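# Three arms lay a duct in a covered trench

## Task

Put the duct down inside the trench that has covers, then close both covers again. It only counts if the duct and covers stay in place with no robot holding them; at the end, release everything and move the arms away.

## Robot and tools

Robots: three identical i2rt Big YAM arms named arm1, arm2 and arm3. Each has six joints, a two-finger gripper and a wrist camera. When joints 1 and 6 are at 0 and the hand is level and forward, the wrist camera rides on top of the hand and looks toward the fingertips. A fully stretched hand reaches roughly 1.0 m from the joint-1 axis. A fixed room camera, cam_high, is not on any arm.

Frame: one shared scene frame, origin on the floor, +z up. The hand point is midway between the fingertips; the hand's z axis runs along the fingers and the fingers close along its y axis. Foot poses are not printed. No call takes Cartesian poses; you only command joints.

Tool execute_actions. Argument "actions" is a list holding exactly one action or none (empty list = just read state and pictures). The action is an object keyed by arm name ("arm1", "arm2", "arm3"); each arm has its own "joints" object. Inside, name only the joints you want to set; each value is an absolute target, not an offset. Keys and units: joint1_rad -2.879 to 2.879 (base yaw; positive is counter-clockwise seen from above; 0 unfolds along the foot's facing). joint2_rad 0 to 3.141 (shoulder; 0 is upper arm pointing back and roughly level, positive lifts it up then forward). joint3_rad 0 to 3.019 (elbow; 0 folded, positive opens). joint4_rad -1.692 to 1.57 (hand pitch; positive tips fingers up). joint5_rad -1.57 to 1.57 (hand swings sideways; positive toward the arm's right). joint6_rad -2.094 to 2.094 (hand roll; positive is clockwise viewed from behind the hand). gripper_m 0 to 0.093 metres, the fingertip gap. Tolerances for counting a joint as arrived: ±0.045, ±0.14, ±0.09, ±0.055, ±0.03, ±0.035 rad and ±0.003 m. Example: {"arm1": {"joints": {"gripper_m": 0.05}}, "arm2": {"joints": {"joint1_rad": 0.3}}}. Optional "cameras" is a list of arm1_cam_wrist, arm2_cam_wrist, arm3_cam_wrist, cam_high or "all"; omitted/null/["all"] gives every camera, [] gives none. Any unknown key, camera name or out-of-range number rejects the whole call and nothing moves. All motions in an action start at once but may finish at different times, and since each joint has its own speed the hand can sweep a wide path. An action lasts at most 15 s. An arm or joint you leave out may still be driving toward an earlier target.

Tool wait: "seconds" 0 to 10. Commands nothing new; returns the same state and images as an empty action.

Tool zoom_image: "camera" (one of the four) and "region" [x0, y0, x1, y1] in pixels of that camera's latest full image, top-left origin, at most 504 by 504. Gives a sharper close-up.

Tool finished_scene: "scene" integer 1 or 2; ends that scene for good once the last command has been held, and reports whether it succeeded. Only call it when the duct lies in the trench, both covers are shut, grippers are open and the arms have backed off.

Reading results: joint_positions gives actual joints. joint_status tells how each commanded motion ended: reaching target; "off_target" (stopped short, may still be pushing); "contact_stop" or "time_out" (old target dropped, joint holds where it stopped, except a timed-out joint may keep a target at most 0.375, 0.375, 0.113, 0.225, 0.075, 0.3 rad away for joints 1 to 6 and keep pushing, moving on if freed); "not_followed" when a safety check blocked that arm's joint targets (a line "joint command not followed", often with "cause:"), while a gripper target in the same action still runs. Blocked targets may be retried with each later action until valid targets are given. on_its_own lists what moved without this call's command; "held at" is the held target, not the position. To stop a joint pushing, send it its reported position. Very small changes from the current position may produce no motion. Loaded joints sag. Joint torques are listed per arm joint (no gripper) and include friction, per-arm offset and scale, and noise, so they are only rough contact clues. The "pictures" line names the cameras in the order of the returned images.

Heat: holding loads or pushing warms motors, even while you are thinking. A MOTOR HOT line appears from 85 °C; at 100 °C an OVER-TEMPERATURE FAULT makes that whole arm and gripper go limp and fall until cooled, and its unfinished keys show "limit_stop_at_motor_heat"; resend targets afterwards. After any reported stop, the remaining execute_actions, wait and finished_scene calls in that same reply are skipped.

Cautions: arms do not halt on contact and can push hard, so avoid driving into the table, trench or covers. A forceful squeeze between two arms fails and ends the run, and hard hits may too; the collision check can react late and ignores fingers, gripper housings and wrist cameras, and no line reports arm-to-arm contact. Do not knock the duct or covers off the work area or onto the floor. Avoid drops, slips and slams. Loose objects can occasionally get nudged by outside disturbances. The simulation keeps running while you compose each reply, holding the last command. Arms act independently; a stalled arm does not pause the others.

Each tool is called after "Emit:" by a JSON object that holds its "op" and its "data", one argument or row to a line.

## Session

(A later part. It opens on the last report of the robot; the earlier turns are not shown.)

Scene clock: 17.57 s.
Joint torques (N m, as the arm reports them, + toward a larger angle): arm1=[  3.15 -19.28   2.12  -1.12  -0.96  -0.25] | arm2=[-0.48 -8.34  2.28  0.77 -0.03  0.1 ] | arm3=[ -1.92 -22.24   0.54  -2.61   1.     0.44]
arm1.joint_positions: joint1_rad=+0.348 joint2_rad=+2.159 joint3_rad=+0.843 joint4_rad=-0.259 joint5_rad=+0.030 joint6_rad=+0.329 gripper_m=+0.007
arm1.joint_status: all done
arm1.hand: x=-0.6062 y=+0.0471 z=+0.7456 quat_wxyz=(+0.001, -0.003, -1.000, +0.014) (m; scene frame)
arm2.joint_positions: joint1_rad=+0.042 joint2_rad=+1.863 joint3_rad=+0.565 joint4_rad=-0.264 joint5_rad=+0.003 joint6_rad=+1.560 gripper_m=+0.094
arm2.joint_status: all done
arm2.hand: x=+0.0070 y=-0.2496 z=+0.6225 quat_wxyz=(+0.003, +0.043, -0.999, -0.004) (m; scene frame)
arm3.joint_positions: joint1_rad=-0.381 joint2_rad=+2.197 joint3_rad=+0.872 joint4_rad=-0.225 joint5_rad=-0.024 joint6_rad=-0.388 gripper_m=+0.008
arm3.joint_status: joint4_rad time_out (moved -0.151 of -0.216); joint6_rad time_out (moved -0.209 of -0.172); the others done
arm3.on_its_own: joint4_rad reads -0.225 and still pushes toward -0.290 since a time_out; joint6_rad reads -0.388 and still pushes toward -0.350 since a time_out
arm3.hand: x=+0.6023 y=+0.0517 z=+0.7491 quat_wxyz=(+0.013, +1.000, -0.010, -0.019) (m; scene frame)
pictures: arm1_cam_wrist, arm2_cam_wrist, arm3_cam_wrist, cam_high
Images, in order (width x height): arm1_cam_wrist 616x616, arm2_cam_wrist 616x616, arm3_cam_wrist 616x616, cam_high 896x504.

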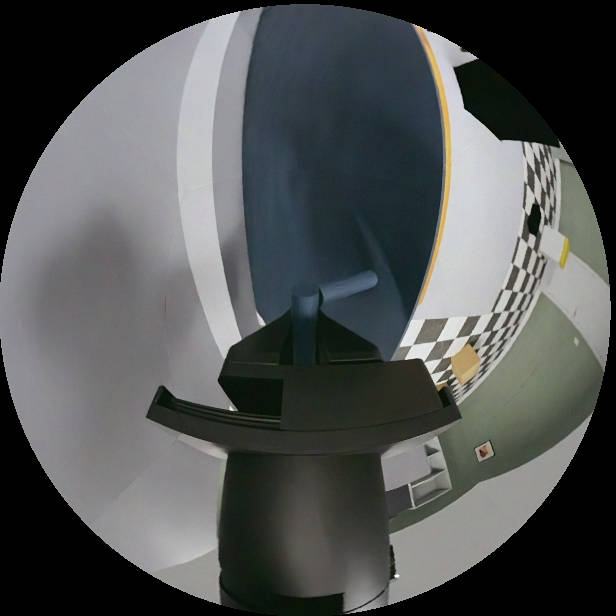

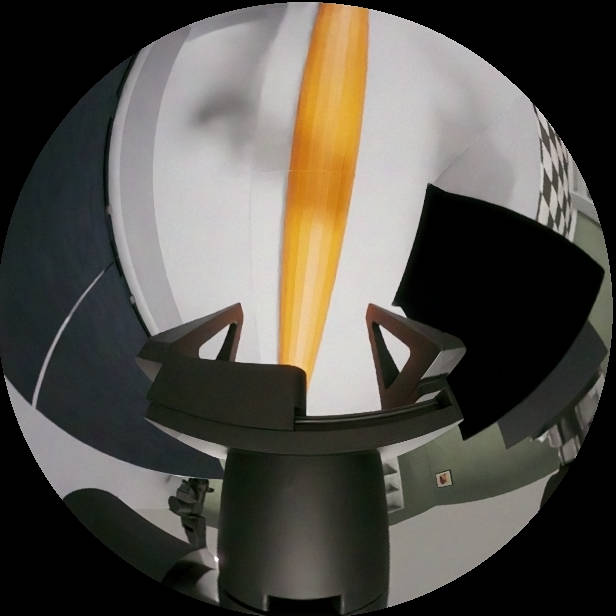

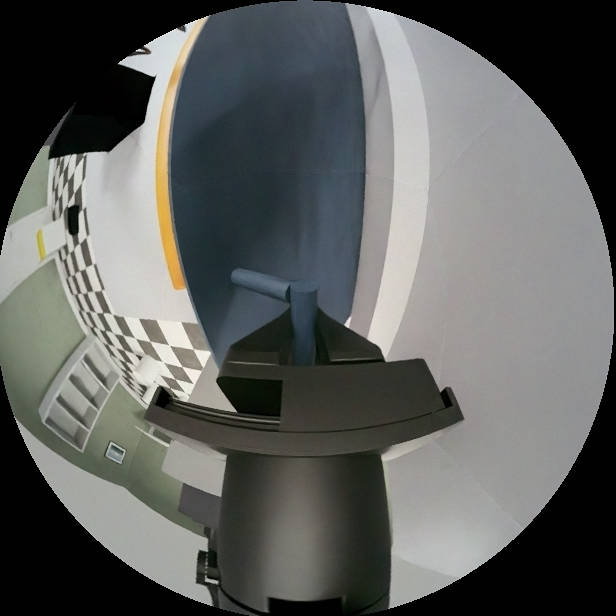

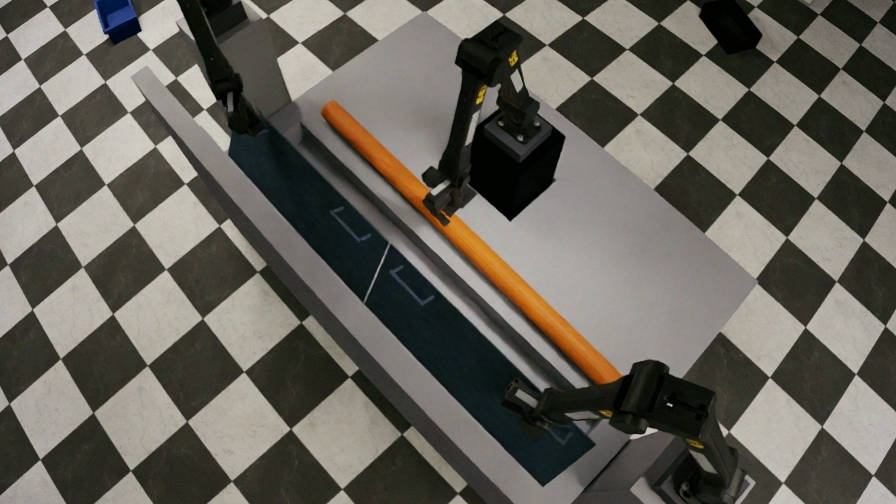

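Emit:
{"op": "execute_actions", "data": {
  "actions": [
    {"arm2":{"joints":{"joint2_rad":2.36,"joint3_rad":0.709,"joint4_rad":0.07}},"arm3":{"joints":{"joint4_rad":-0.225,"joint6_rad":-0.388}}}
  ],
  "cameras": ["arm2_cam_wrist"]
}}

Emit:
{"op": "execute_actions", "data": {
  "actions": [
    {"arm2":{"joints":{"gripper_m":0.0}}}
  ],
  "cameras": ["arm2_cam_wrist"]
}}

Scene clock: 19.30 s.
Joint torques (N m, as the arm reports them, + toward a larger angle): arm1=[  3.28 -19.35   2.13  -1.2   -0.95  -0.25] | arm2=[-0.49 -9.78 -0.41  0.11 -0.03  0.05] | arm3=[ -1.87 -22.2    0.74   0.05   0.93   0.04]
arm1.joint_positions: joint1_rad=+0.348 joint2_rad=+2.159 joint3_rad=+0.843 joint4_rad=-0.259 joint5_rad=+0.030 joint6_rad=+0.329 gripper_m=+0.007
arm1.joint_status: not commanded
arm1.hand: x=-0.6062 y=+0.0471 z=+0.7456 quat_wxyz=(+0.001, -0.003, -1.000, +0.014) (m; scene frame)
arm2.joint_positions: joint1_rad=+0.042 joint2_rad=+2.338 joint3_rad=+0.707 joint4_rad=+0.076 joint5_rad=+0.002 joint6_rad=+1.565 gripper_m=+0.094
arm2.joint_status: all done
arm2.hand: x=+0.0047 y=-0.2372 z=+0.4912 quat_wxyz=(+0.003, +0.041, -0.999, -0.007) (m; scene frame)
arm3.joint_positions: joint1_rad=-0.381 joint2_rad=+2.197 joint3_rad=+0.869 joint4_rad=-0.214 joint5_rad=-0.022 joint6_rad=-0.391 gripper_m=+0.008
arm3.joint_status: all done
arm3.hand: x=+0.6016 y=+0.0523 z=+0.7489 quat_wxyz=(+0.011, +1.000, -0.009, -0.023) (m; scene frame)
pictures: arm2_cam_wrist
Images, in order (width x height): arm2_cam_wrist 616x616.

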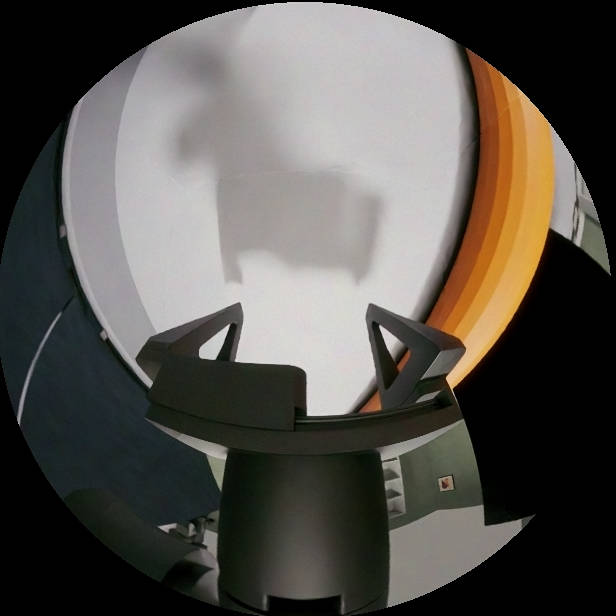

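Scene clock: 20.03 s.
Joint torques (N m, as the arm reports them, + toward a larger angle): arm1=[  3.37 -19.36   2.06  -1.21  -0.94  -0.25] | arm2=[ -0.41 -10.53  -0.34   0.12  -0.03   0.05] | arm3=[ -1.94 -22.28   0.72   0.03   0.94   0.04]
arm1.joint_positions: joint1_rad=+0.348 joint2_rad=+2.159 joint3_rad=+0.843 joint4_rad=-0.259 joint5_rad=+0.030 joint6_rad=+0.329 gripper_m=+0.007
arm1.joint_status: not commanded
arm1.hand: x=-0.6062 y=+0.0471 z=+0.7456 quat_wxyz=(+0.001, -0.003, -1.000, +0.014) (m; scene frame)
arm2.joint_positions: joint1_rad=+0.042 joint2_rad=+2.338 joint3_rad=+0.707 joint4_rad=+0.076 joint5_rad=+0.002 joint6_rad=+1.565 gripper_m=+0.000
arm2.joint_status: all done
arm2.hand: x=+0.0047 y=-0.2372 z=+0.4912 quat_wxyz=(+0.003, +0.041, -0.999, -0.007) (m; scene frame)
arm3.joint_positions: joint1_rad=-0.381 joint2_rad=+2.197 joint3_rad=+0.869 joint4_rad=-0.214 joint5_rad=-0.022 joint6_rad=-0.391 gripper_m=+0.008
arm3.joint_status: not commanded
arm3.hand: x=+0.6016 y=+0.0523 z=+0.7489 quat_wxyz=(+0.011, +1.000, -0.009, -0.023) (m; scene frame)
pictures: arm2_cam_wrist
Images, in order (width x height): arm2_cam_wrist 616x616.

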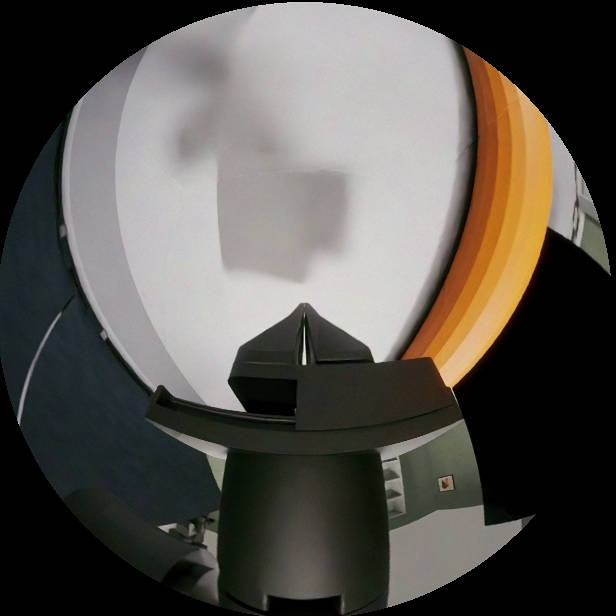

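Emit:
{"op": "execute_actions", "data": {
  "actions": [
    {"arm2":{"joints":{"joint2_rad":1.88,"joint3_rad":0.563,"joint4_rad":-0.254}}}
  ],
  "cameras": ["cam_high","arm2_cam_wrist"]
}}

Scene clock: 21.40 s.
Joint torques (N m, as the arm reports them, + toward a larger angle): arm1=[  3.16 -19.26   2.12  -1.16  -0.95  -0.27] | arm2=[-0.45 -9.17  2.3   0.01 -0.03  0.05] | arm3=[ -1.89 -22.26   0.75   0.05   0.93   0.04]
arm1.joint_positions: joint1_rad=+0.348 joint2_rad=+2.159 joint3_rad=+0.843 joint4_rad=-0.259 joint5_rad=+0.030 joint6_rad=+0.329 gripper_m=+0.007
arm1.joint_status: not commanded
arm1.hand: x=-0.6062 y=+0.0471 z=+0.7456 quat_wxyz=(+0.001, -0.003, -1.000, +0.014) (m; scene frame)
arm2.joint_positions: joint1_rad=+0.042 joint2_rad=+1.872 joint3_rad=+0.565 joint4_rad=-0.245 joint5_rad=+0.002 joint6_rad=+1.565 gripper_m=+0.000
arm2.joint_status: all done
arm2.hand: x=+0.0066 y=-0.2479 z=+0.6199 quat_wxyz=(+0.003, +0.041, -0.999, -0.009) (m; scene frame)
arm3.joint_positions: joint1_rad=-0.381 joint2_rad=+2.197 joint3_rad=+0.869 joint4_rad=-0.214 joint5_rad=-0.022 joint6_rad=-0.391 gripper_m=+0.008
arm3.joint_status: not commanded
arm3.hand: x=+0.6016 y=+0.0523 z=+0.7489 quat_wxyz=(+0.011, +1.000, -0.009, -0.023) (m; scene frame)
pictures: arm2_cam_wrist, cam_high
Images, in order (width x height): arm2_cam_wrist 616x616, cam_high 896x504.

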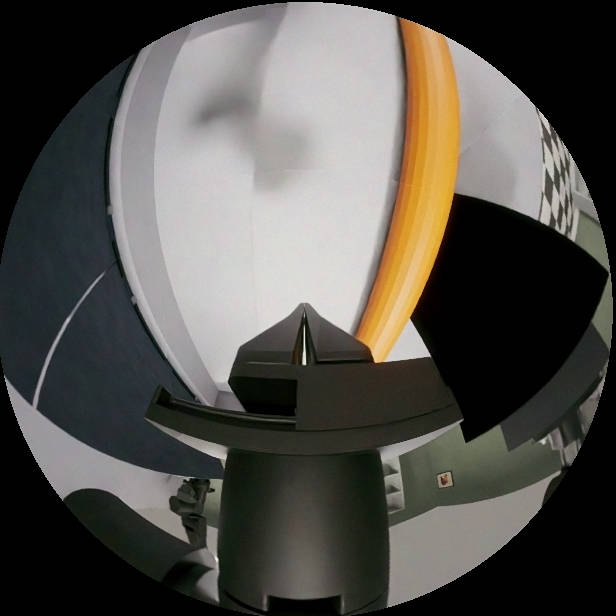

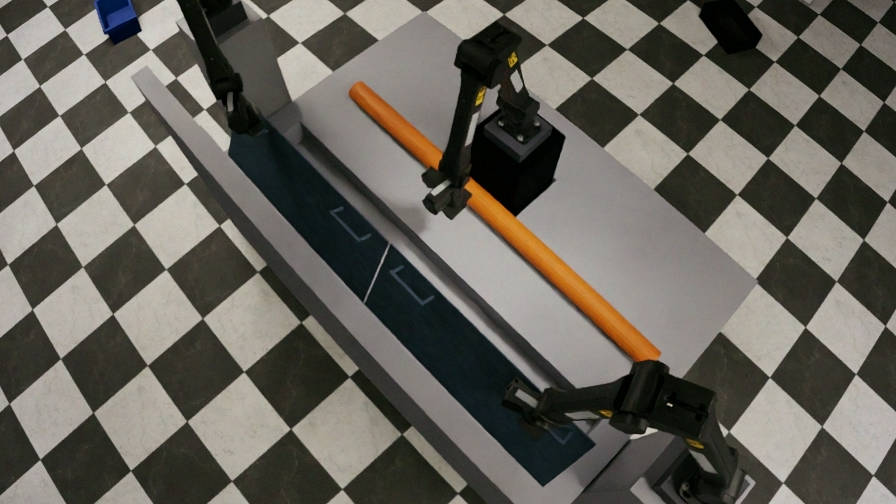

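Emit:
{"op": "execute_actions", "data": {
  "actions": [
    {"arm2":{"joints":{"joint1_rad":1.25}}}
  ],
  "cameras": []
}}

Emit:
{"op": "execute_actions", "data": {
  "actions": [
    {"arm2":{"joints":{"joint2_rad":2.61,"joint3_rad":0.855,"joint4_rad":0.2}}}
  ],
  "cameras": ["cam_high"]
}}

Emit:
{"op": "execute_actions", "data": {
  "actions": [
    {"arm2":{"joints":{"joint1_rad":0.815,"joint2_rad":2.6,"joint3_rad":1.04,"joint4_rad":-0.01}}}
  ],
  "cameras": ["cam_high"]
}}

Scene clock: 23.43 s.
Joint torques (N m, as the arm reports them, + toward a larger angle): arm1=[  3.26 -19.4    2.14  -1.15  -0.94  -0.26] | arm2=[-1.12 -9.15  2.38  0.01  0.03  0.04] | arm3=[ -1.89 -22.23   0.74   0.04   0.94   0.04]
arm1.joint_positions: joint1_rad=+0.348 joint2_rad=+2.159 joint3_rad=+0.843 joint4_rad=-0.259 joint5_rad=+0.030 joint6_rad=+0.329 gripper_m=+0.007
arm1.joint_status: not commanded
arm1.hand: x=-0.6062 y=+0.0471 z=+0.7456 quat_wxyz=(+0.001, -0.003, -1.000, +0.014) (m; scene frame)
arm2.joint_positions: joint1_rad=+1.246 joint2_rad=+1.872 joint3_rad=+0.565 joint4_rad=-0.245 joint5_rad=+0.001 joint6_rad=+1.565 gripper_m=+0.000
arm2.joint_status: all done
arm2.hand: x=-0.2613 y=-0.4625 z=+0.6224 quat_wxyz=(+0.009, +0.599, -0.801, -0.010) (m; scene frame)
arm3.joint_positions: joint1_rad=-0.381 joint2_rad=+2.197 joint3_rad=+0.869 joint4_rad=-0.214 joint5_rad=-0.022 joint6_rad=-0.391 gripper_m=+0.008
arm3.joint_status: not commanded
arm3.hand: x=+0.6016 y=+0.0523 z=+0.7489 quat_wxyz=(+0.011, +1.000, -0.009, -0.023) (m; scene frame)
pictures: none
No camera images: the call's "cameras" was empty. Leave "cameras" out to get every camera's image.

Scene clock: 26.20 s.
Joint torques (N m, as the arm reports them, + toward a larger angle): arm1=[  3.24 -19.34   2.08  -1.17  -0.95  -0.26] | arm2=[-3.2  -0.88 -0.57 -0.35  0.67  0.02] | arm3=[ -1.9  -22.29   0.74   0.04   0.93   0.04]
arm1.joint_positions: joint1_rad=+0.348 joint2_rad=+2.159 joint3_rad=+0.843 joint4_rad=-0.259 joint5_rad=+0.030 joint6_rad=+0.329 gripper_m=+0.007
arm1.joint_status: not commanded
arm1.hand: x=-0.6062 y=+0.0471 z=+0.7456 quat_wxyz=(+0.001, -0.003, -1.000, +0.014) (m; scene frame)
arm2.joint_positions: joint1_rad=+1.271 joint2_rad=+2.449 joint3_rad=+0.865 joint4_rad=+0.229 joint5_rad=-0.015 joint6_rad=+1.566 gripper_m=+0.000
arm2.joint_status: joint2_rad time_out (moved +0.578 of +0.738); the others done
arm2.on_its_own: joint2_rad reads +2.449 and still pushes toward +2.610 since a time_out
arm2.hand: x=-0.3631 y=-0.4461 z=+0.4635 quat_wxyz=(+0.075, +0.606, -0.788, -0.083) (m; scene frame)
arm3.joint_positions: joint1_rad=-0.381 joint2_rad=+2.197 joint3_rad=+0.869 joint4_rad=-0.214 joint5_rad=-0.022 joint6_rad=-0.391 gripper_m=+0.008
arm3.joint_status: not commanded
arm3.hand: x=+0.6016 y=+0.0523 z=+0.7489 quat_wxyz=(+0.011, +1.000, -0.009, -0.023) (m; scene frame)
pictures: cam_high
Images, in order (width x height): cam_high 896x504.

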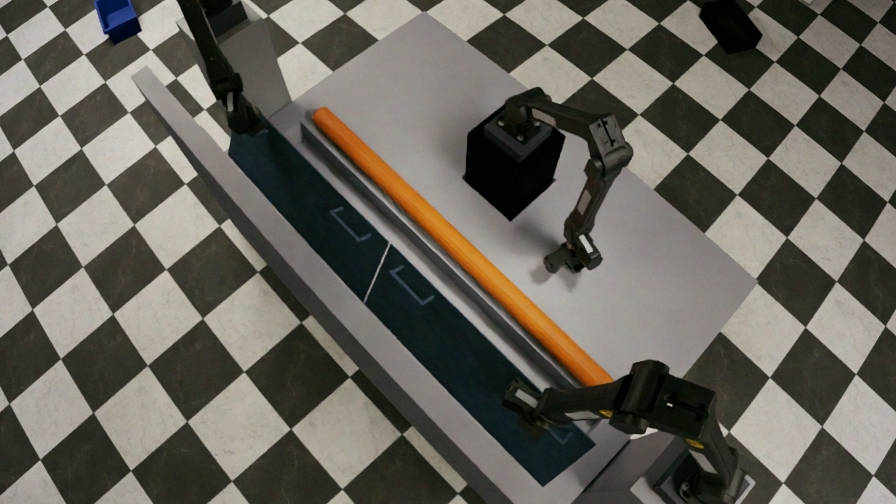

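not run: a stop came earlier in this reply.

Emit:
{"op": "execute_actions", "data": {
  "actions": [
    {"arm2":{"joints":{"joint2_rad":1.9,"joint3_rad":0.5,"joint4_rad":-0.1}}}
  ],
  "cameras": []
}}

Emit:
{"op": "execute_actions", "data": {
  "actions": [
    {"arm2":{"joints":{"joint1_rad":0.0}}}
  ],
  "cameras": []
}}

Emit:
{"op": "execute_actions", "data": {
  "actions": [
    {"arm2":{"joints":{"joint2_rad":2.6,"joint3_rad":0.76,"joint4_rad":0.29}}}
  ],
  "cameras": ["cam_high","arm2_cam_wrist"]
}}

Scene clock: 27.90 s.
Joint torques (N m, as the arm reports them, + toward a larger angle): arm1=[  3.25 -19.37   2.12  -1.1   -0.93  -0.26] | arm2=[-2.26 -8.74  1.54  0.5   0.18  0.04] | arm3=[ -1.86 -22.2    0.74   0.04   0.94   0.04]
arm1.joint_positions: joint1_rad=+0.348 joint2_rad=+2.159 joint3_rad=+0.843 joint4_rad=-0.259 joint5_rad=+0.030 joint6_rad=+0.329 gripper_m=+0.007
arm1.joint_status: not commanded
arm1.hand: x=-0.6062 y=+0.0471 z=+0.7456 quat_wxyz=(+0.001, -0.003, -1.000, +0.014) (m; scene frame)
arm2.joint_positions: joint1_rad=+1.261 joint2_rad=+1.894 joint3_rad=+0.503 joint4_rad=-0.100 joint5_rad=-0.003 joint6_rad=+1.566 gripper_m=+0.000
arm2.joint_status: all done
arm2.hand: x=-0.2546 y=-0.4698 z=+0.6120 quat_wxyz=(+0.029, +0.604, -0.795, -0.033) (m; scene frame)
arm3.joint_positions: joint1_rad=-0.381 joint2_rad=+2.197 joint3_rad=+0.869 joint4_rad=-0.214 joint5_rad=-0.022 joint6_rad=-0.391 gripper_m=+0.008
arm3.joint_status: not commanded
arm3.hand: x=+0.6016 y=+0.0523 z=+0.7489 quat_wxyz=(+0.011, +1.000, -0.009, -0.023) (m; scene frame)
pictures: none
No camera images: the call's "cameras" was empty. Leave "cameras" out to get every camera's image.

Scene clock: 29.53 s.
Joint torques (N m, as the arm reports them, + toward a larger angle): arm1=[  3.19 -19.31   2.14  -1.18  -0.95  -0.26] | arm2=[-1.65 -8.84  1.5   0.5   0.08  0.04] | arm3=[ -1.87 -22.27   0.73   0.05   0.94   0.04]
arm1.joint_positions: joint1_rad=+0.348 joint2_rad=+2.159 joint3_rad=+0.843 joint4_rad=-0.259 joint5_rad=+0.030 joint6_rad=+0.329 gripper_m=+0.007
arm1.joint_status: not commanded
arm1.hand: x=-0.6062 y=+0.0471 z=+0.7456 quat_wxyz=(+0.001, -0.003, -1.000, +0.014) (m; scene frame)
arm2.joint_positions: joint1_rad=+0.005 joint2_rad=+1.894 joint3_rad=+0.503 joint4_rad=-0.100 joint5_rad=-0.001 joint6_rad=+1.566 gripper_m=+0.000
arm2.joint_status: all done
arm2.hand: x=+0.0177 y=-0.2558 z=+0.6095 quat_wxyz=(+0.005, +0.022, -0.999, -0.040) (m; scene frame)
arm3.joint_positions: joint1_rad=-0.381 joint2_rad=+2.197 joint3_rad=+0.869 joint4_rad=-0.214 joint5_rad=-0.022 joint6_rad=-0.391 gripper_m=+0.008
arm3.joint_status: not commanded
arm3.hand: x=+0.6016 y=+0.0523 z=+0.7489 quat_wxyz=(+0.011, +1.000, -0.009, -0.023) (m; scene frame)
pictures: none
No camera images: the call's "cameras" was empty. Leave "cameras" out to get every camera's image.

Scene clock: 32.27 s.
Joint torques (N m, as the arm reports them, + toward a larger angle): arm1=[  3.22 -19.33   2.14  -1.15  -0.95  -0.26] | arm2=[-1.7  -0.27 -1.07 -0.3   0.05  0.01] | arm3=[ -1.87 -22.27   0.73   0.05   0.94   0.04]
arm1.joint_positions: joint1_rad=+0.348 joint2_rad=+2.159 joint3_rad=+0.843 joint4_rad=-0.259 joint5_rad=+0.030 joint6_rad=+0.329 gripper_m=+0.007
arm1.joint_status: not commanded
arm1.hand: x=-0.6062 y=+0.0471 z=+0.7456 quat_wxyz=(+0.001, -0.003, -1.000, +0.014) (m; scene frame)
arm2.joint_positions: joint1_rad=+0.005 joint2_rad=+2.446 joint3_rad=+0.765 joint4_rad=+0.317 joint5_rad=+0.000 joint6_rad=+1.567 gripper_m=+0.000
arm2.joint_status: joint2_rad time_out (moved +0.552 of +0.706); the others done
arm2.on_its_own: joint2_rad reads +2.446 and still pushes toward +2.600 since a time_out
arm2.hand: x=+0.0139 y=-0.1864 z=+0.4629 quat_wxyz=(+0.006, +0.021, -0.995, -0.102) (m; scene frame)
arm3.joint_positions: joint1_rad=-0.381 joint2_rad=+2.197 joint3_rad=+0.869 joint4_rad=-0.214 joint5_rad=-0.022 joint6_rad=-0.391 gripper_m=+0.008
arm3.joint_status: not commanded
arm3.hand: x=+0.6016 y=+0.0523 z=+0.7489 quat_wxyz=(+0.011, +1.000, -0.009, -0.023) (m; scene frame)
pictures: arm2_cam_wrist, cam_high
Images, in order (width x height): arm2_cam_wrist 616x616, cam_high 896x504.

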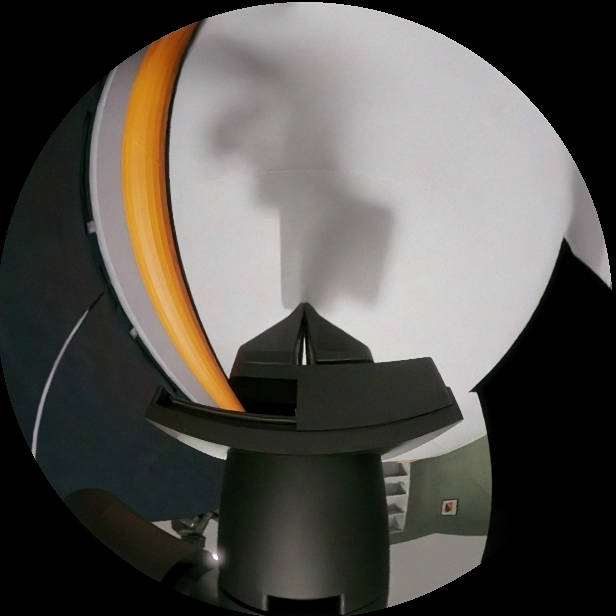

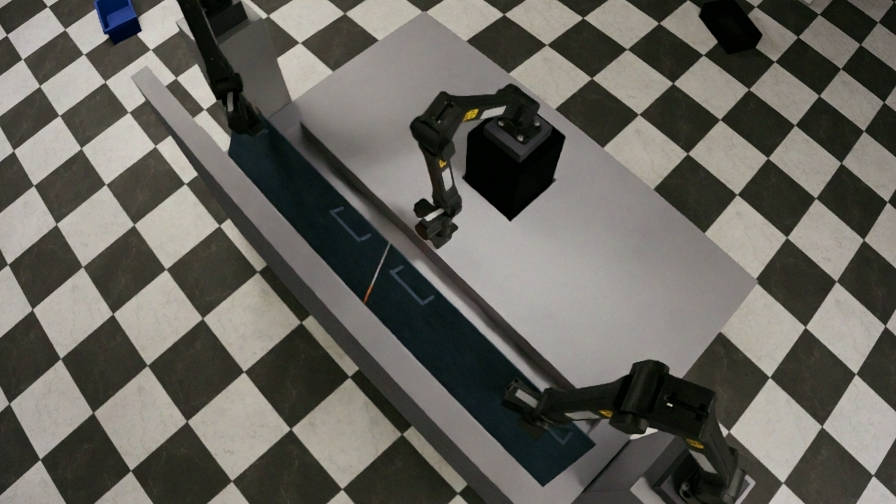

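Emit:
{"op": "execute_actions", "data": {
  "actions": [
    {"arm2":{"joints":{"joint2_rad":1.0,"joint3_rad":0.6,"joint4_rad":-1.0}},"arm1":{"joints":{"joint1_rad":0.15,"joint2_rad":2.27,"joint3_rad":0.829,"joint4_rad":-0.11,"joint6_rad":0.1}},"arm3":{"joints":{"joint1_rad":-0.19,"joint2_rad":2.29,"joint3_rad":0.84,"joint4_rad":-0.11,"joint6_rad":-0.14}}}
  ],
  "cameras": ["arm2_cam_wrist"]
}}

Emit:
{"op": "execute_actions", "data": {
  "actions": [
    {"arm1":{"joints":{"joint1_rad":-0.065,"joint2_rad":2.488,"joint3_rad":0.912,"joint4_rad":0,"joint6_rad":-0.065}},"arm3":{"joints":{"joint1_rad":0.02,"joint2_rad":2.51,"joint3_rad":0.93,"joint4_rad":0,"joint6_rad":0.02}}}
  ],
  "cameras": []
}}

Emit:
{"op": "execute_actions", "data": {
  "actions": [
    {"arm1":{"joints":{"joint1_rad":-0.215,"joint2_rad":2.93,"joint3_rad":1.283,"joint4_rad":0.116,"joint6_rad":-0.21}},"arm3":{"joints":{"joint1_rad":0.178,"joint2_rad":2.975,"joint3_rad":1.312,"joint4_rad":0.112,"joint6_rad":0.17}}}
  ],
  "cameras": ["arm2_cam_wrist"]
}}

Emit:
{"op": "execute_actions", "data": {
  "actions": [
    {"arm1":{"joints":{"gripper_m":0.05}},"arm3":{"joints":{"gripper_m":0.05}}}
  ],
  "cameras": []
}}

Emit:
{"op": "execute_actions", "data": {
  "actions": [
    {"arm1":{"joints":{"joint2_rad":2.0,"joint3_rad":0.9,"joint4_rad":-0.4}},"arm3":{"joints":{"joint2_rad":2.0,"joint3_rad":0.9,"joint4_rad":-0.4}}}
  ],
  "cameras": ["arm2_cam_wrist","cam_high"]
}}

Scene clock: 34.43 s.
Joint torques (N m, as the arm reports them, + toward a larger angle): arm1=[  5.29 -19.34  -0.11  -0.64  -0.7    0.15] | arm2=[-1.66 -3.59  8.68  0.31  0.06  0.01] | arm3=[ -2.49 -19.41  -0.9   -0.31   0.22   0.39]
arm1.joint_positions: joint1_rad=+0.102 joint2_rad=+2.326 joint3_rad=+0.847 joint4_rad=-0.092 joint5_rad=+0.021 joint6_rad=+0.087 gripper_m=+0.007
arm1.joint_status: joint1_rad off_target (ended at +0.102, target +0.150); the others done
arm1.hand: x=-0.6071 y=-0.0452 z=+0.6864 quat_wxyz=(+0.003, -0.005, -1.000, +0.010) (m; scene frame)
arm2.joint_positions: joint1_rad=+0.005 joint2_rad=+1.000 joint3_rad=+0.604 joint4_rad=-0.990 joint5_rad=+0.000 joint6_rad=+1.567 gripper_m=+0.000
arm2.joint_status: all done
arm2.hand: x=+0.0208 y=-0.2780 z=+0.8595 quat_wxyz=(+0.006, +0.021, -0.996, -0.092) (m; scene frame)
arm3.joint_positions: joint1_rad=-0.162 joint2_rad=+2.343 joint3_rad=+0.866 joint4_rad=-0.093 joint5_rad=-0.004 joint6_rad=-0.173 gripper_m=+0.008
arm3.joint_status: all done
arm3.hand: x=+0.6035 y=-0.0334 z=+0.6969 quat_wxyz=(+0.008, +1.000, -0.009, -0.006) (m; scene frame)
pictures: arm2_cam_wrist
Images, in order (width x height): arm2_cam_wrist 616x616.

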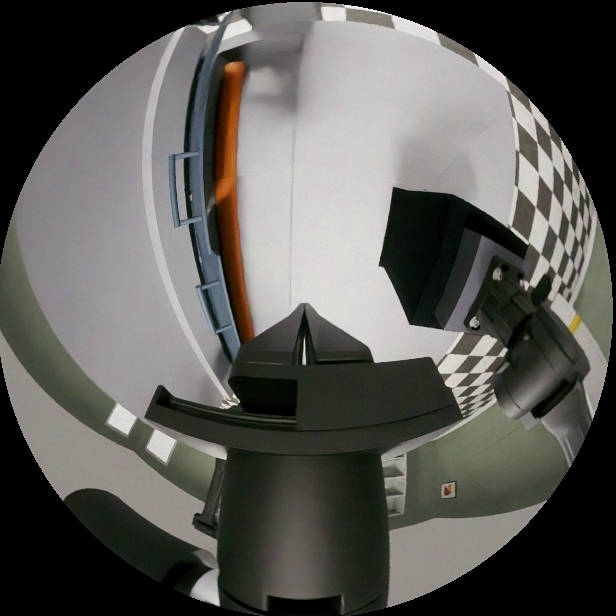

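Scene clock: 35.43 s.
Joint torques (N m, as the arm reports them, + toward a larger angle): arm1=[  2.94 -20.52  -2.78  -1.06  -0.12   0.32] | arm2=[-1.74 -3.25  8.67  0.34  0.06  0.01] | arm3=[ -1.11 -20.13  -2.6   -0.34  -0.15   0.1 ]
arm1.joint_positions: joint1_rad=-0.085 joint2_rad=+2.552 joint3_rad=+0.960 joint4_rad=+0.029 joint5_rad=+0.002 joint6_rad=-0.095 gripper_m=+0.007
arm1.joint_status: all done
arm1.hand: x=-0.6070 y=-0.1103 z=+0.6097 quat_wxyz=(+0.000, -0.006, -1.000, +0.001) (m; scene frame)
arm2.joint_positions: joint1_rad=+0.005 joint2_rad=+1.000 joint3_rad=+0.604 joint4_rad=-0.990 joint5_rad=+0.000 joint6_rad=+1.567 gripper_m=+0.000
arm2.joint_status: not commanded
arm2.hand: x=+0.0208 y=-0.2780 z=+0.8595 quat_wxyz=(+0.006, +0.021, -0.996, -0.092) (m; scene frame)
arm3.joint_positions: joint1_rad=+0.028 joint2_rad=+2.565 joint3_rad=+0.967 joint4_rad=+0.018 joint5_rad=+0.006 joint6_rad=+0.012 gripper_m=+0.008
arm3.joint_status: all done
arm3.hand: x=+0.6031 y=-0.1027 z=+0.6219 quat_wxyz=(+0.003, +1.000, -0.006, +0.000) (m; scene frame)
pictures: none
No camera images: the call's "cameras" was empty. Leave "cameras" out to get every camera's image.

Scene clock: 36.50 s.
Joint torques (N m, as the arm reports them, + toward a larger angle): arm1=[  1.44 -16.17   0.35  -0.12   0.14   0.22] | arm2=[-1.71 -3.3   8.64  0.31  0.06  0.01] | arm3=[ -0.49 -16.33   0.05   0.76  -0.01   0.09]
arm1.joint_positions: joint1_rad=-0.219 joint2_rad=+2.935 joint3_rad=+1.276 joint4_rad=+0.121 joint5_rad=-0.006 joint6_rad=-0.230 gripper_m=+0.007
arm1.joint_status: all done
arm1.hand: x=-0.6041 y=-0.1605 z=+0.4684 quat_wxyz=(-0.013, -0.006, -1.000, +0.001) (m; scene frame)
arm2.joint_positions: joint1_rad=+0.005 joint2_rad=+1.000 joint3_rad=+0.604 joint4_rad=-0.990 joint5_rad=+0.000 joint6_rad=+1.567 gripper_m=+0.000
arm2.joint_status: not commanded
arm2.hand: x=+0.0208 y=-0.2780 z=+0.8595 quat_wxyz=(+0.006, +0.021, -0.996, -0.092) (m; scene frame)
arm3.joint_positions: joint1_rad=+0.178 joint2_rad=+2.979 joint3_rad=+1.306 joint4_rad=+0.108 joint5_rad=+0.003 joint6_rad=+0.163 gripper_m=+0.008
arm3.joint_status: all done
arm3.hand: x=+0.6002 y=-0.1603 z=+0.4692 quat_wxyz=(+0.005, +1.000, -0.007, -0.008) (m; scene frame)
pictures: arm2_cam_wrist
Images, in order (width x height): arm2_cam_wrist 616x616.

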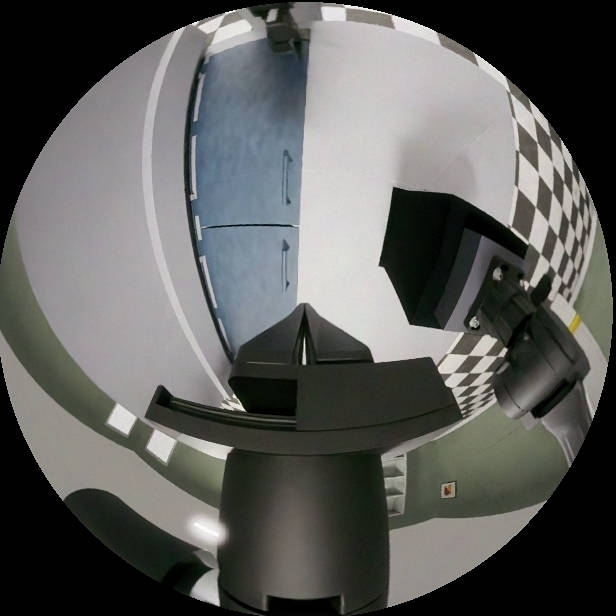

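Scene clock: 37.10 s.
Joint torques (N m, as the arm reports them, + toward a larger angle): arm1=[  1.65 -16.33   0.22  -0.16   0.05   0.14] | arm2=[-1.81 -3.22  8.65  0.3   0.05  0.01] | arm3=[ -0.55 -16.26  -0.06   0.75   0.     0.09]
arm1.joint_positions: joint1_rad=-0.219 joint2_rad=+2.935 joint3_rad=+1.279 joint4_rad=+0.121 joint5_rad=-0.003 joint6_rad=-0.222 gripper_m=+0.050
arm1.joint_status: all done
arm1.hand: x=-0.6026 y=-0.1613 z=+0.4683 quat_wxyz=(-0.014, -0.010, -1.000, +0.002) (m; scene frame)
arm2.joint_positions: joint1_rad=+0.005 joint2_rad=+1.000 joint3_rad=+0.604 joint4_rad=-0.990 joint5_rad=+0.000 joint6_rad=+1.567 gripper_m=+0.000
arm2.joint_status: not commanded
arm2.hand: x=+0.0208 y=-0.2780 z=+0.8595 quat_wxyz=(+0.006, +0.021, -0.996, -0.092) (m; scene frame)
arm3.joint_positions: joint1_rad=+0.178 joint2_rad=+2.979 joint3_rad=+1.308 joint4_rad=+0.108 joint5_rad=+0.003 joint6_rad=+0.163 gripper_m=+0.050
arm3.joint_status: all done
arm3.hand: x=+0.5990 y=-0.1605 z=+0.4692 quat_wxyz=(+0.005, +1.000, -0.007, -0.009) (m; scene frame)
pictures: none
No camera images: the call's "cameras" was empty. Leave "cameras" out to get every camera's image.

Scene clock: 38.63 s.
Joint torques (N m, as the arm reports them, + toward a larger angle): arm1=[  1.36 -14.01   3.92  -0.23   0.06   0.13] | arm2=[-1.79 -3.26  8.67  0.29  0.06  0.01] | arm3=[ -0.51 -14.57   3.75  -0.08   0.     0.08]
arm1.joint_positions: joint1_rad=-0.219 joint2_rad=+1.992 joint3_rad=+0.900 joint4_rad=-0.390 joint5_rad=-0.003 joint6_rad=-0.222 gripper_m=+0.050
arm1.joint_status: all done
arm1.hand: x=-0.5472 y=-0.1746 z=+0.8170 quat_wxyz=(-0.040, -0.010, -0.999, +0.008) (m; scene frame)
arm2.joint_positions: joint1_rad=+0.005 joint2_rad=+1.000 joint3_rad=+0.604 joint4_rad=-0.990 joint5_rad=+0.000 joint6_rad=+1.567 gripper_m=+0.000
arm2.joint_status: not commanded
arm2.hand: x=+0.0208 y=-0.2780 z=+0.8595 quat_wxyz=(+0.006, +0.021, -0.996, -0.092) (m; scene frame)
arm3.joint_positions: joint1_rad=+0.178 joint2_rad=+1.998 joint3_rad=+0.902 joint4_rad=-0.385 joint5_rad=+0.003 joint6_rad=+0.163 gripper_m=+0.050
arm3.joint_status: all done
arm3.hand: x=+0.5360 y=-0.1661 z=+0.8336 quat_wxyz=(+0.012, +0.999, -0.007, -0.050) (m; scene frame)
pictures: arm2_cam_wrist, cam_high
Images, in order (width x height): arm2_cam_wrist 616x616, cam_high 896x504.

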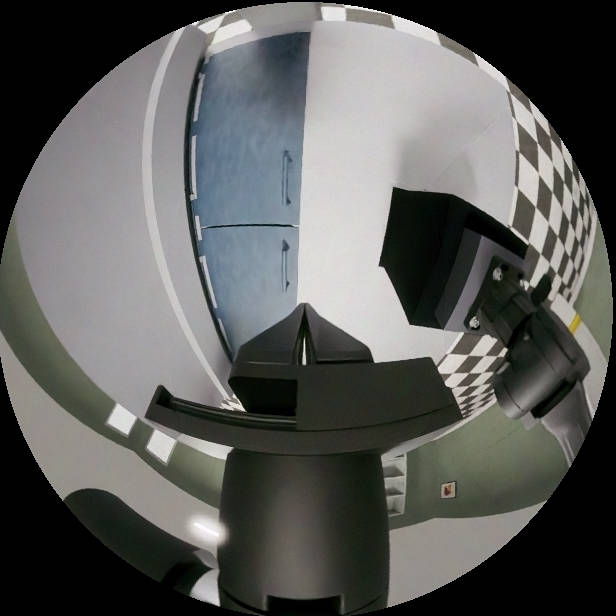

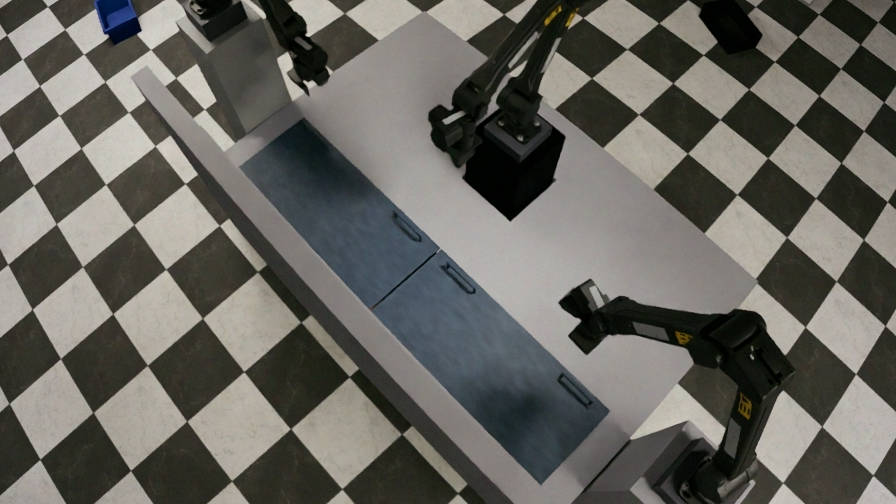

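Emit:
{"op": "finished_scene", "data": {
  "scene": 1
}}

The scene is finished: the task was done.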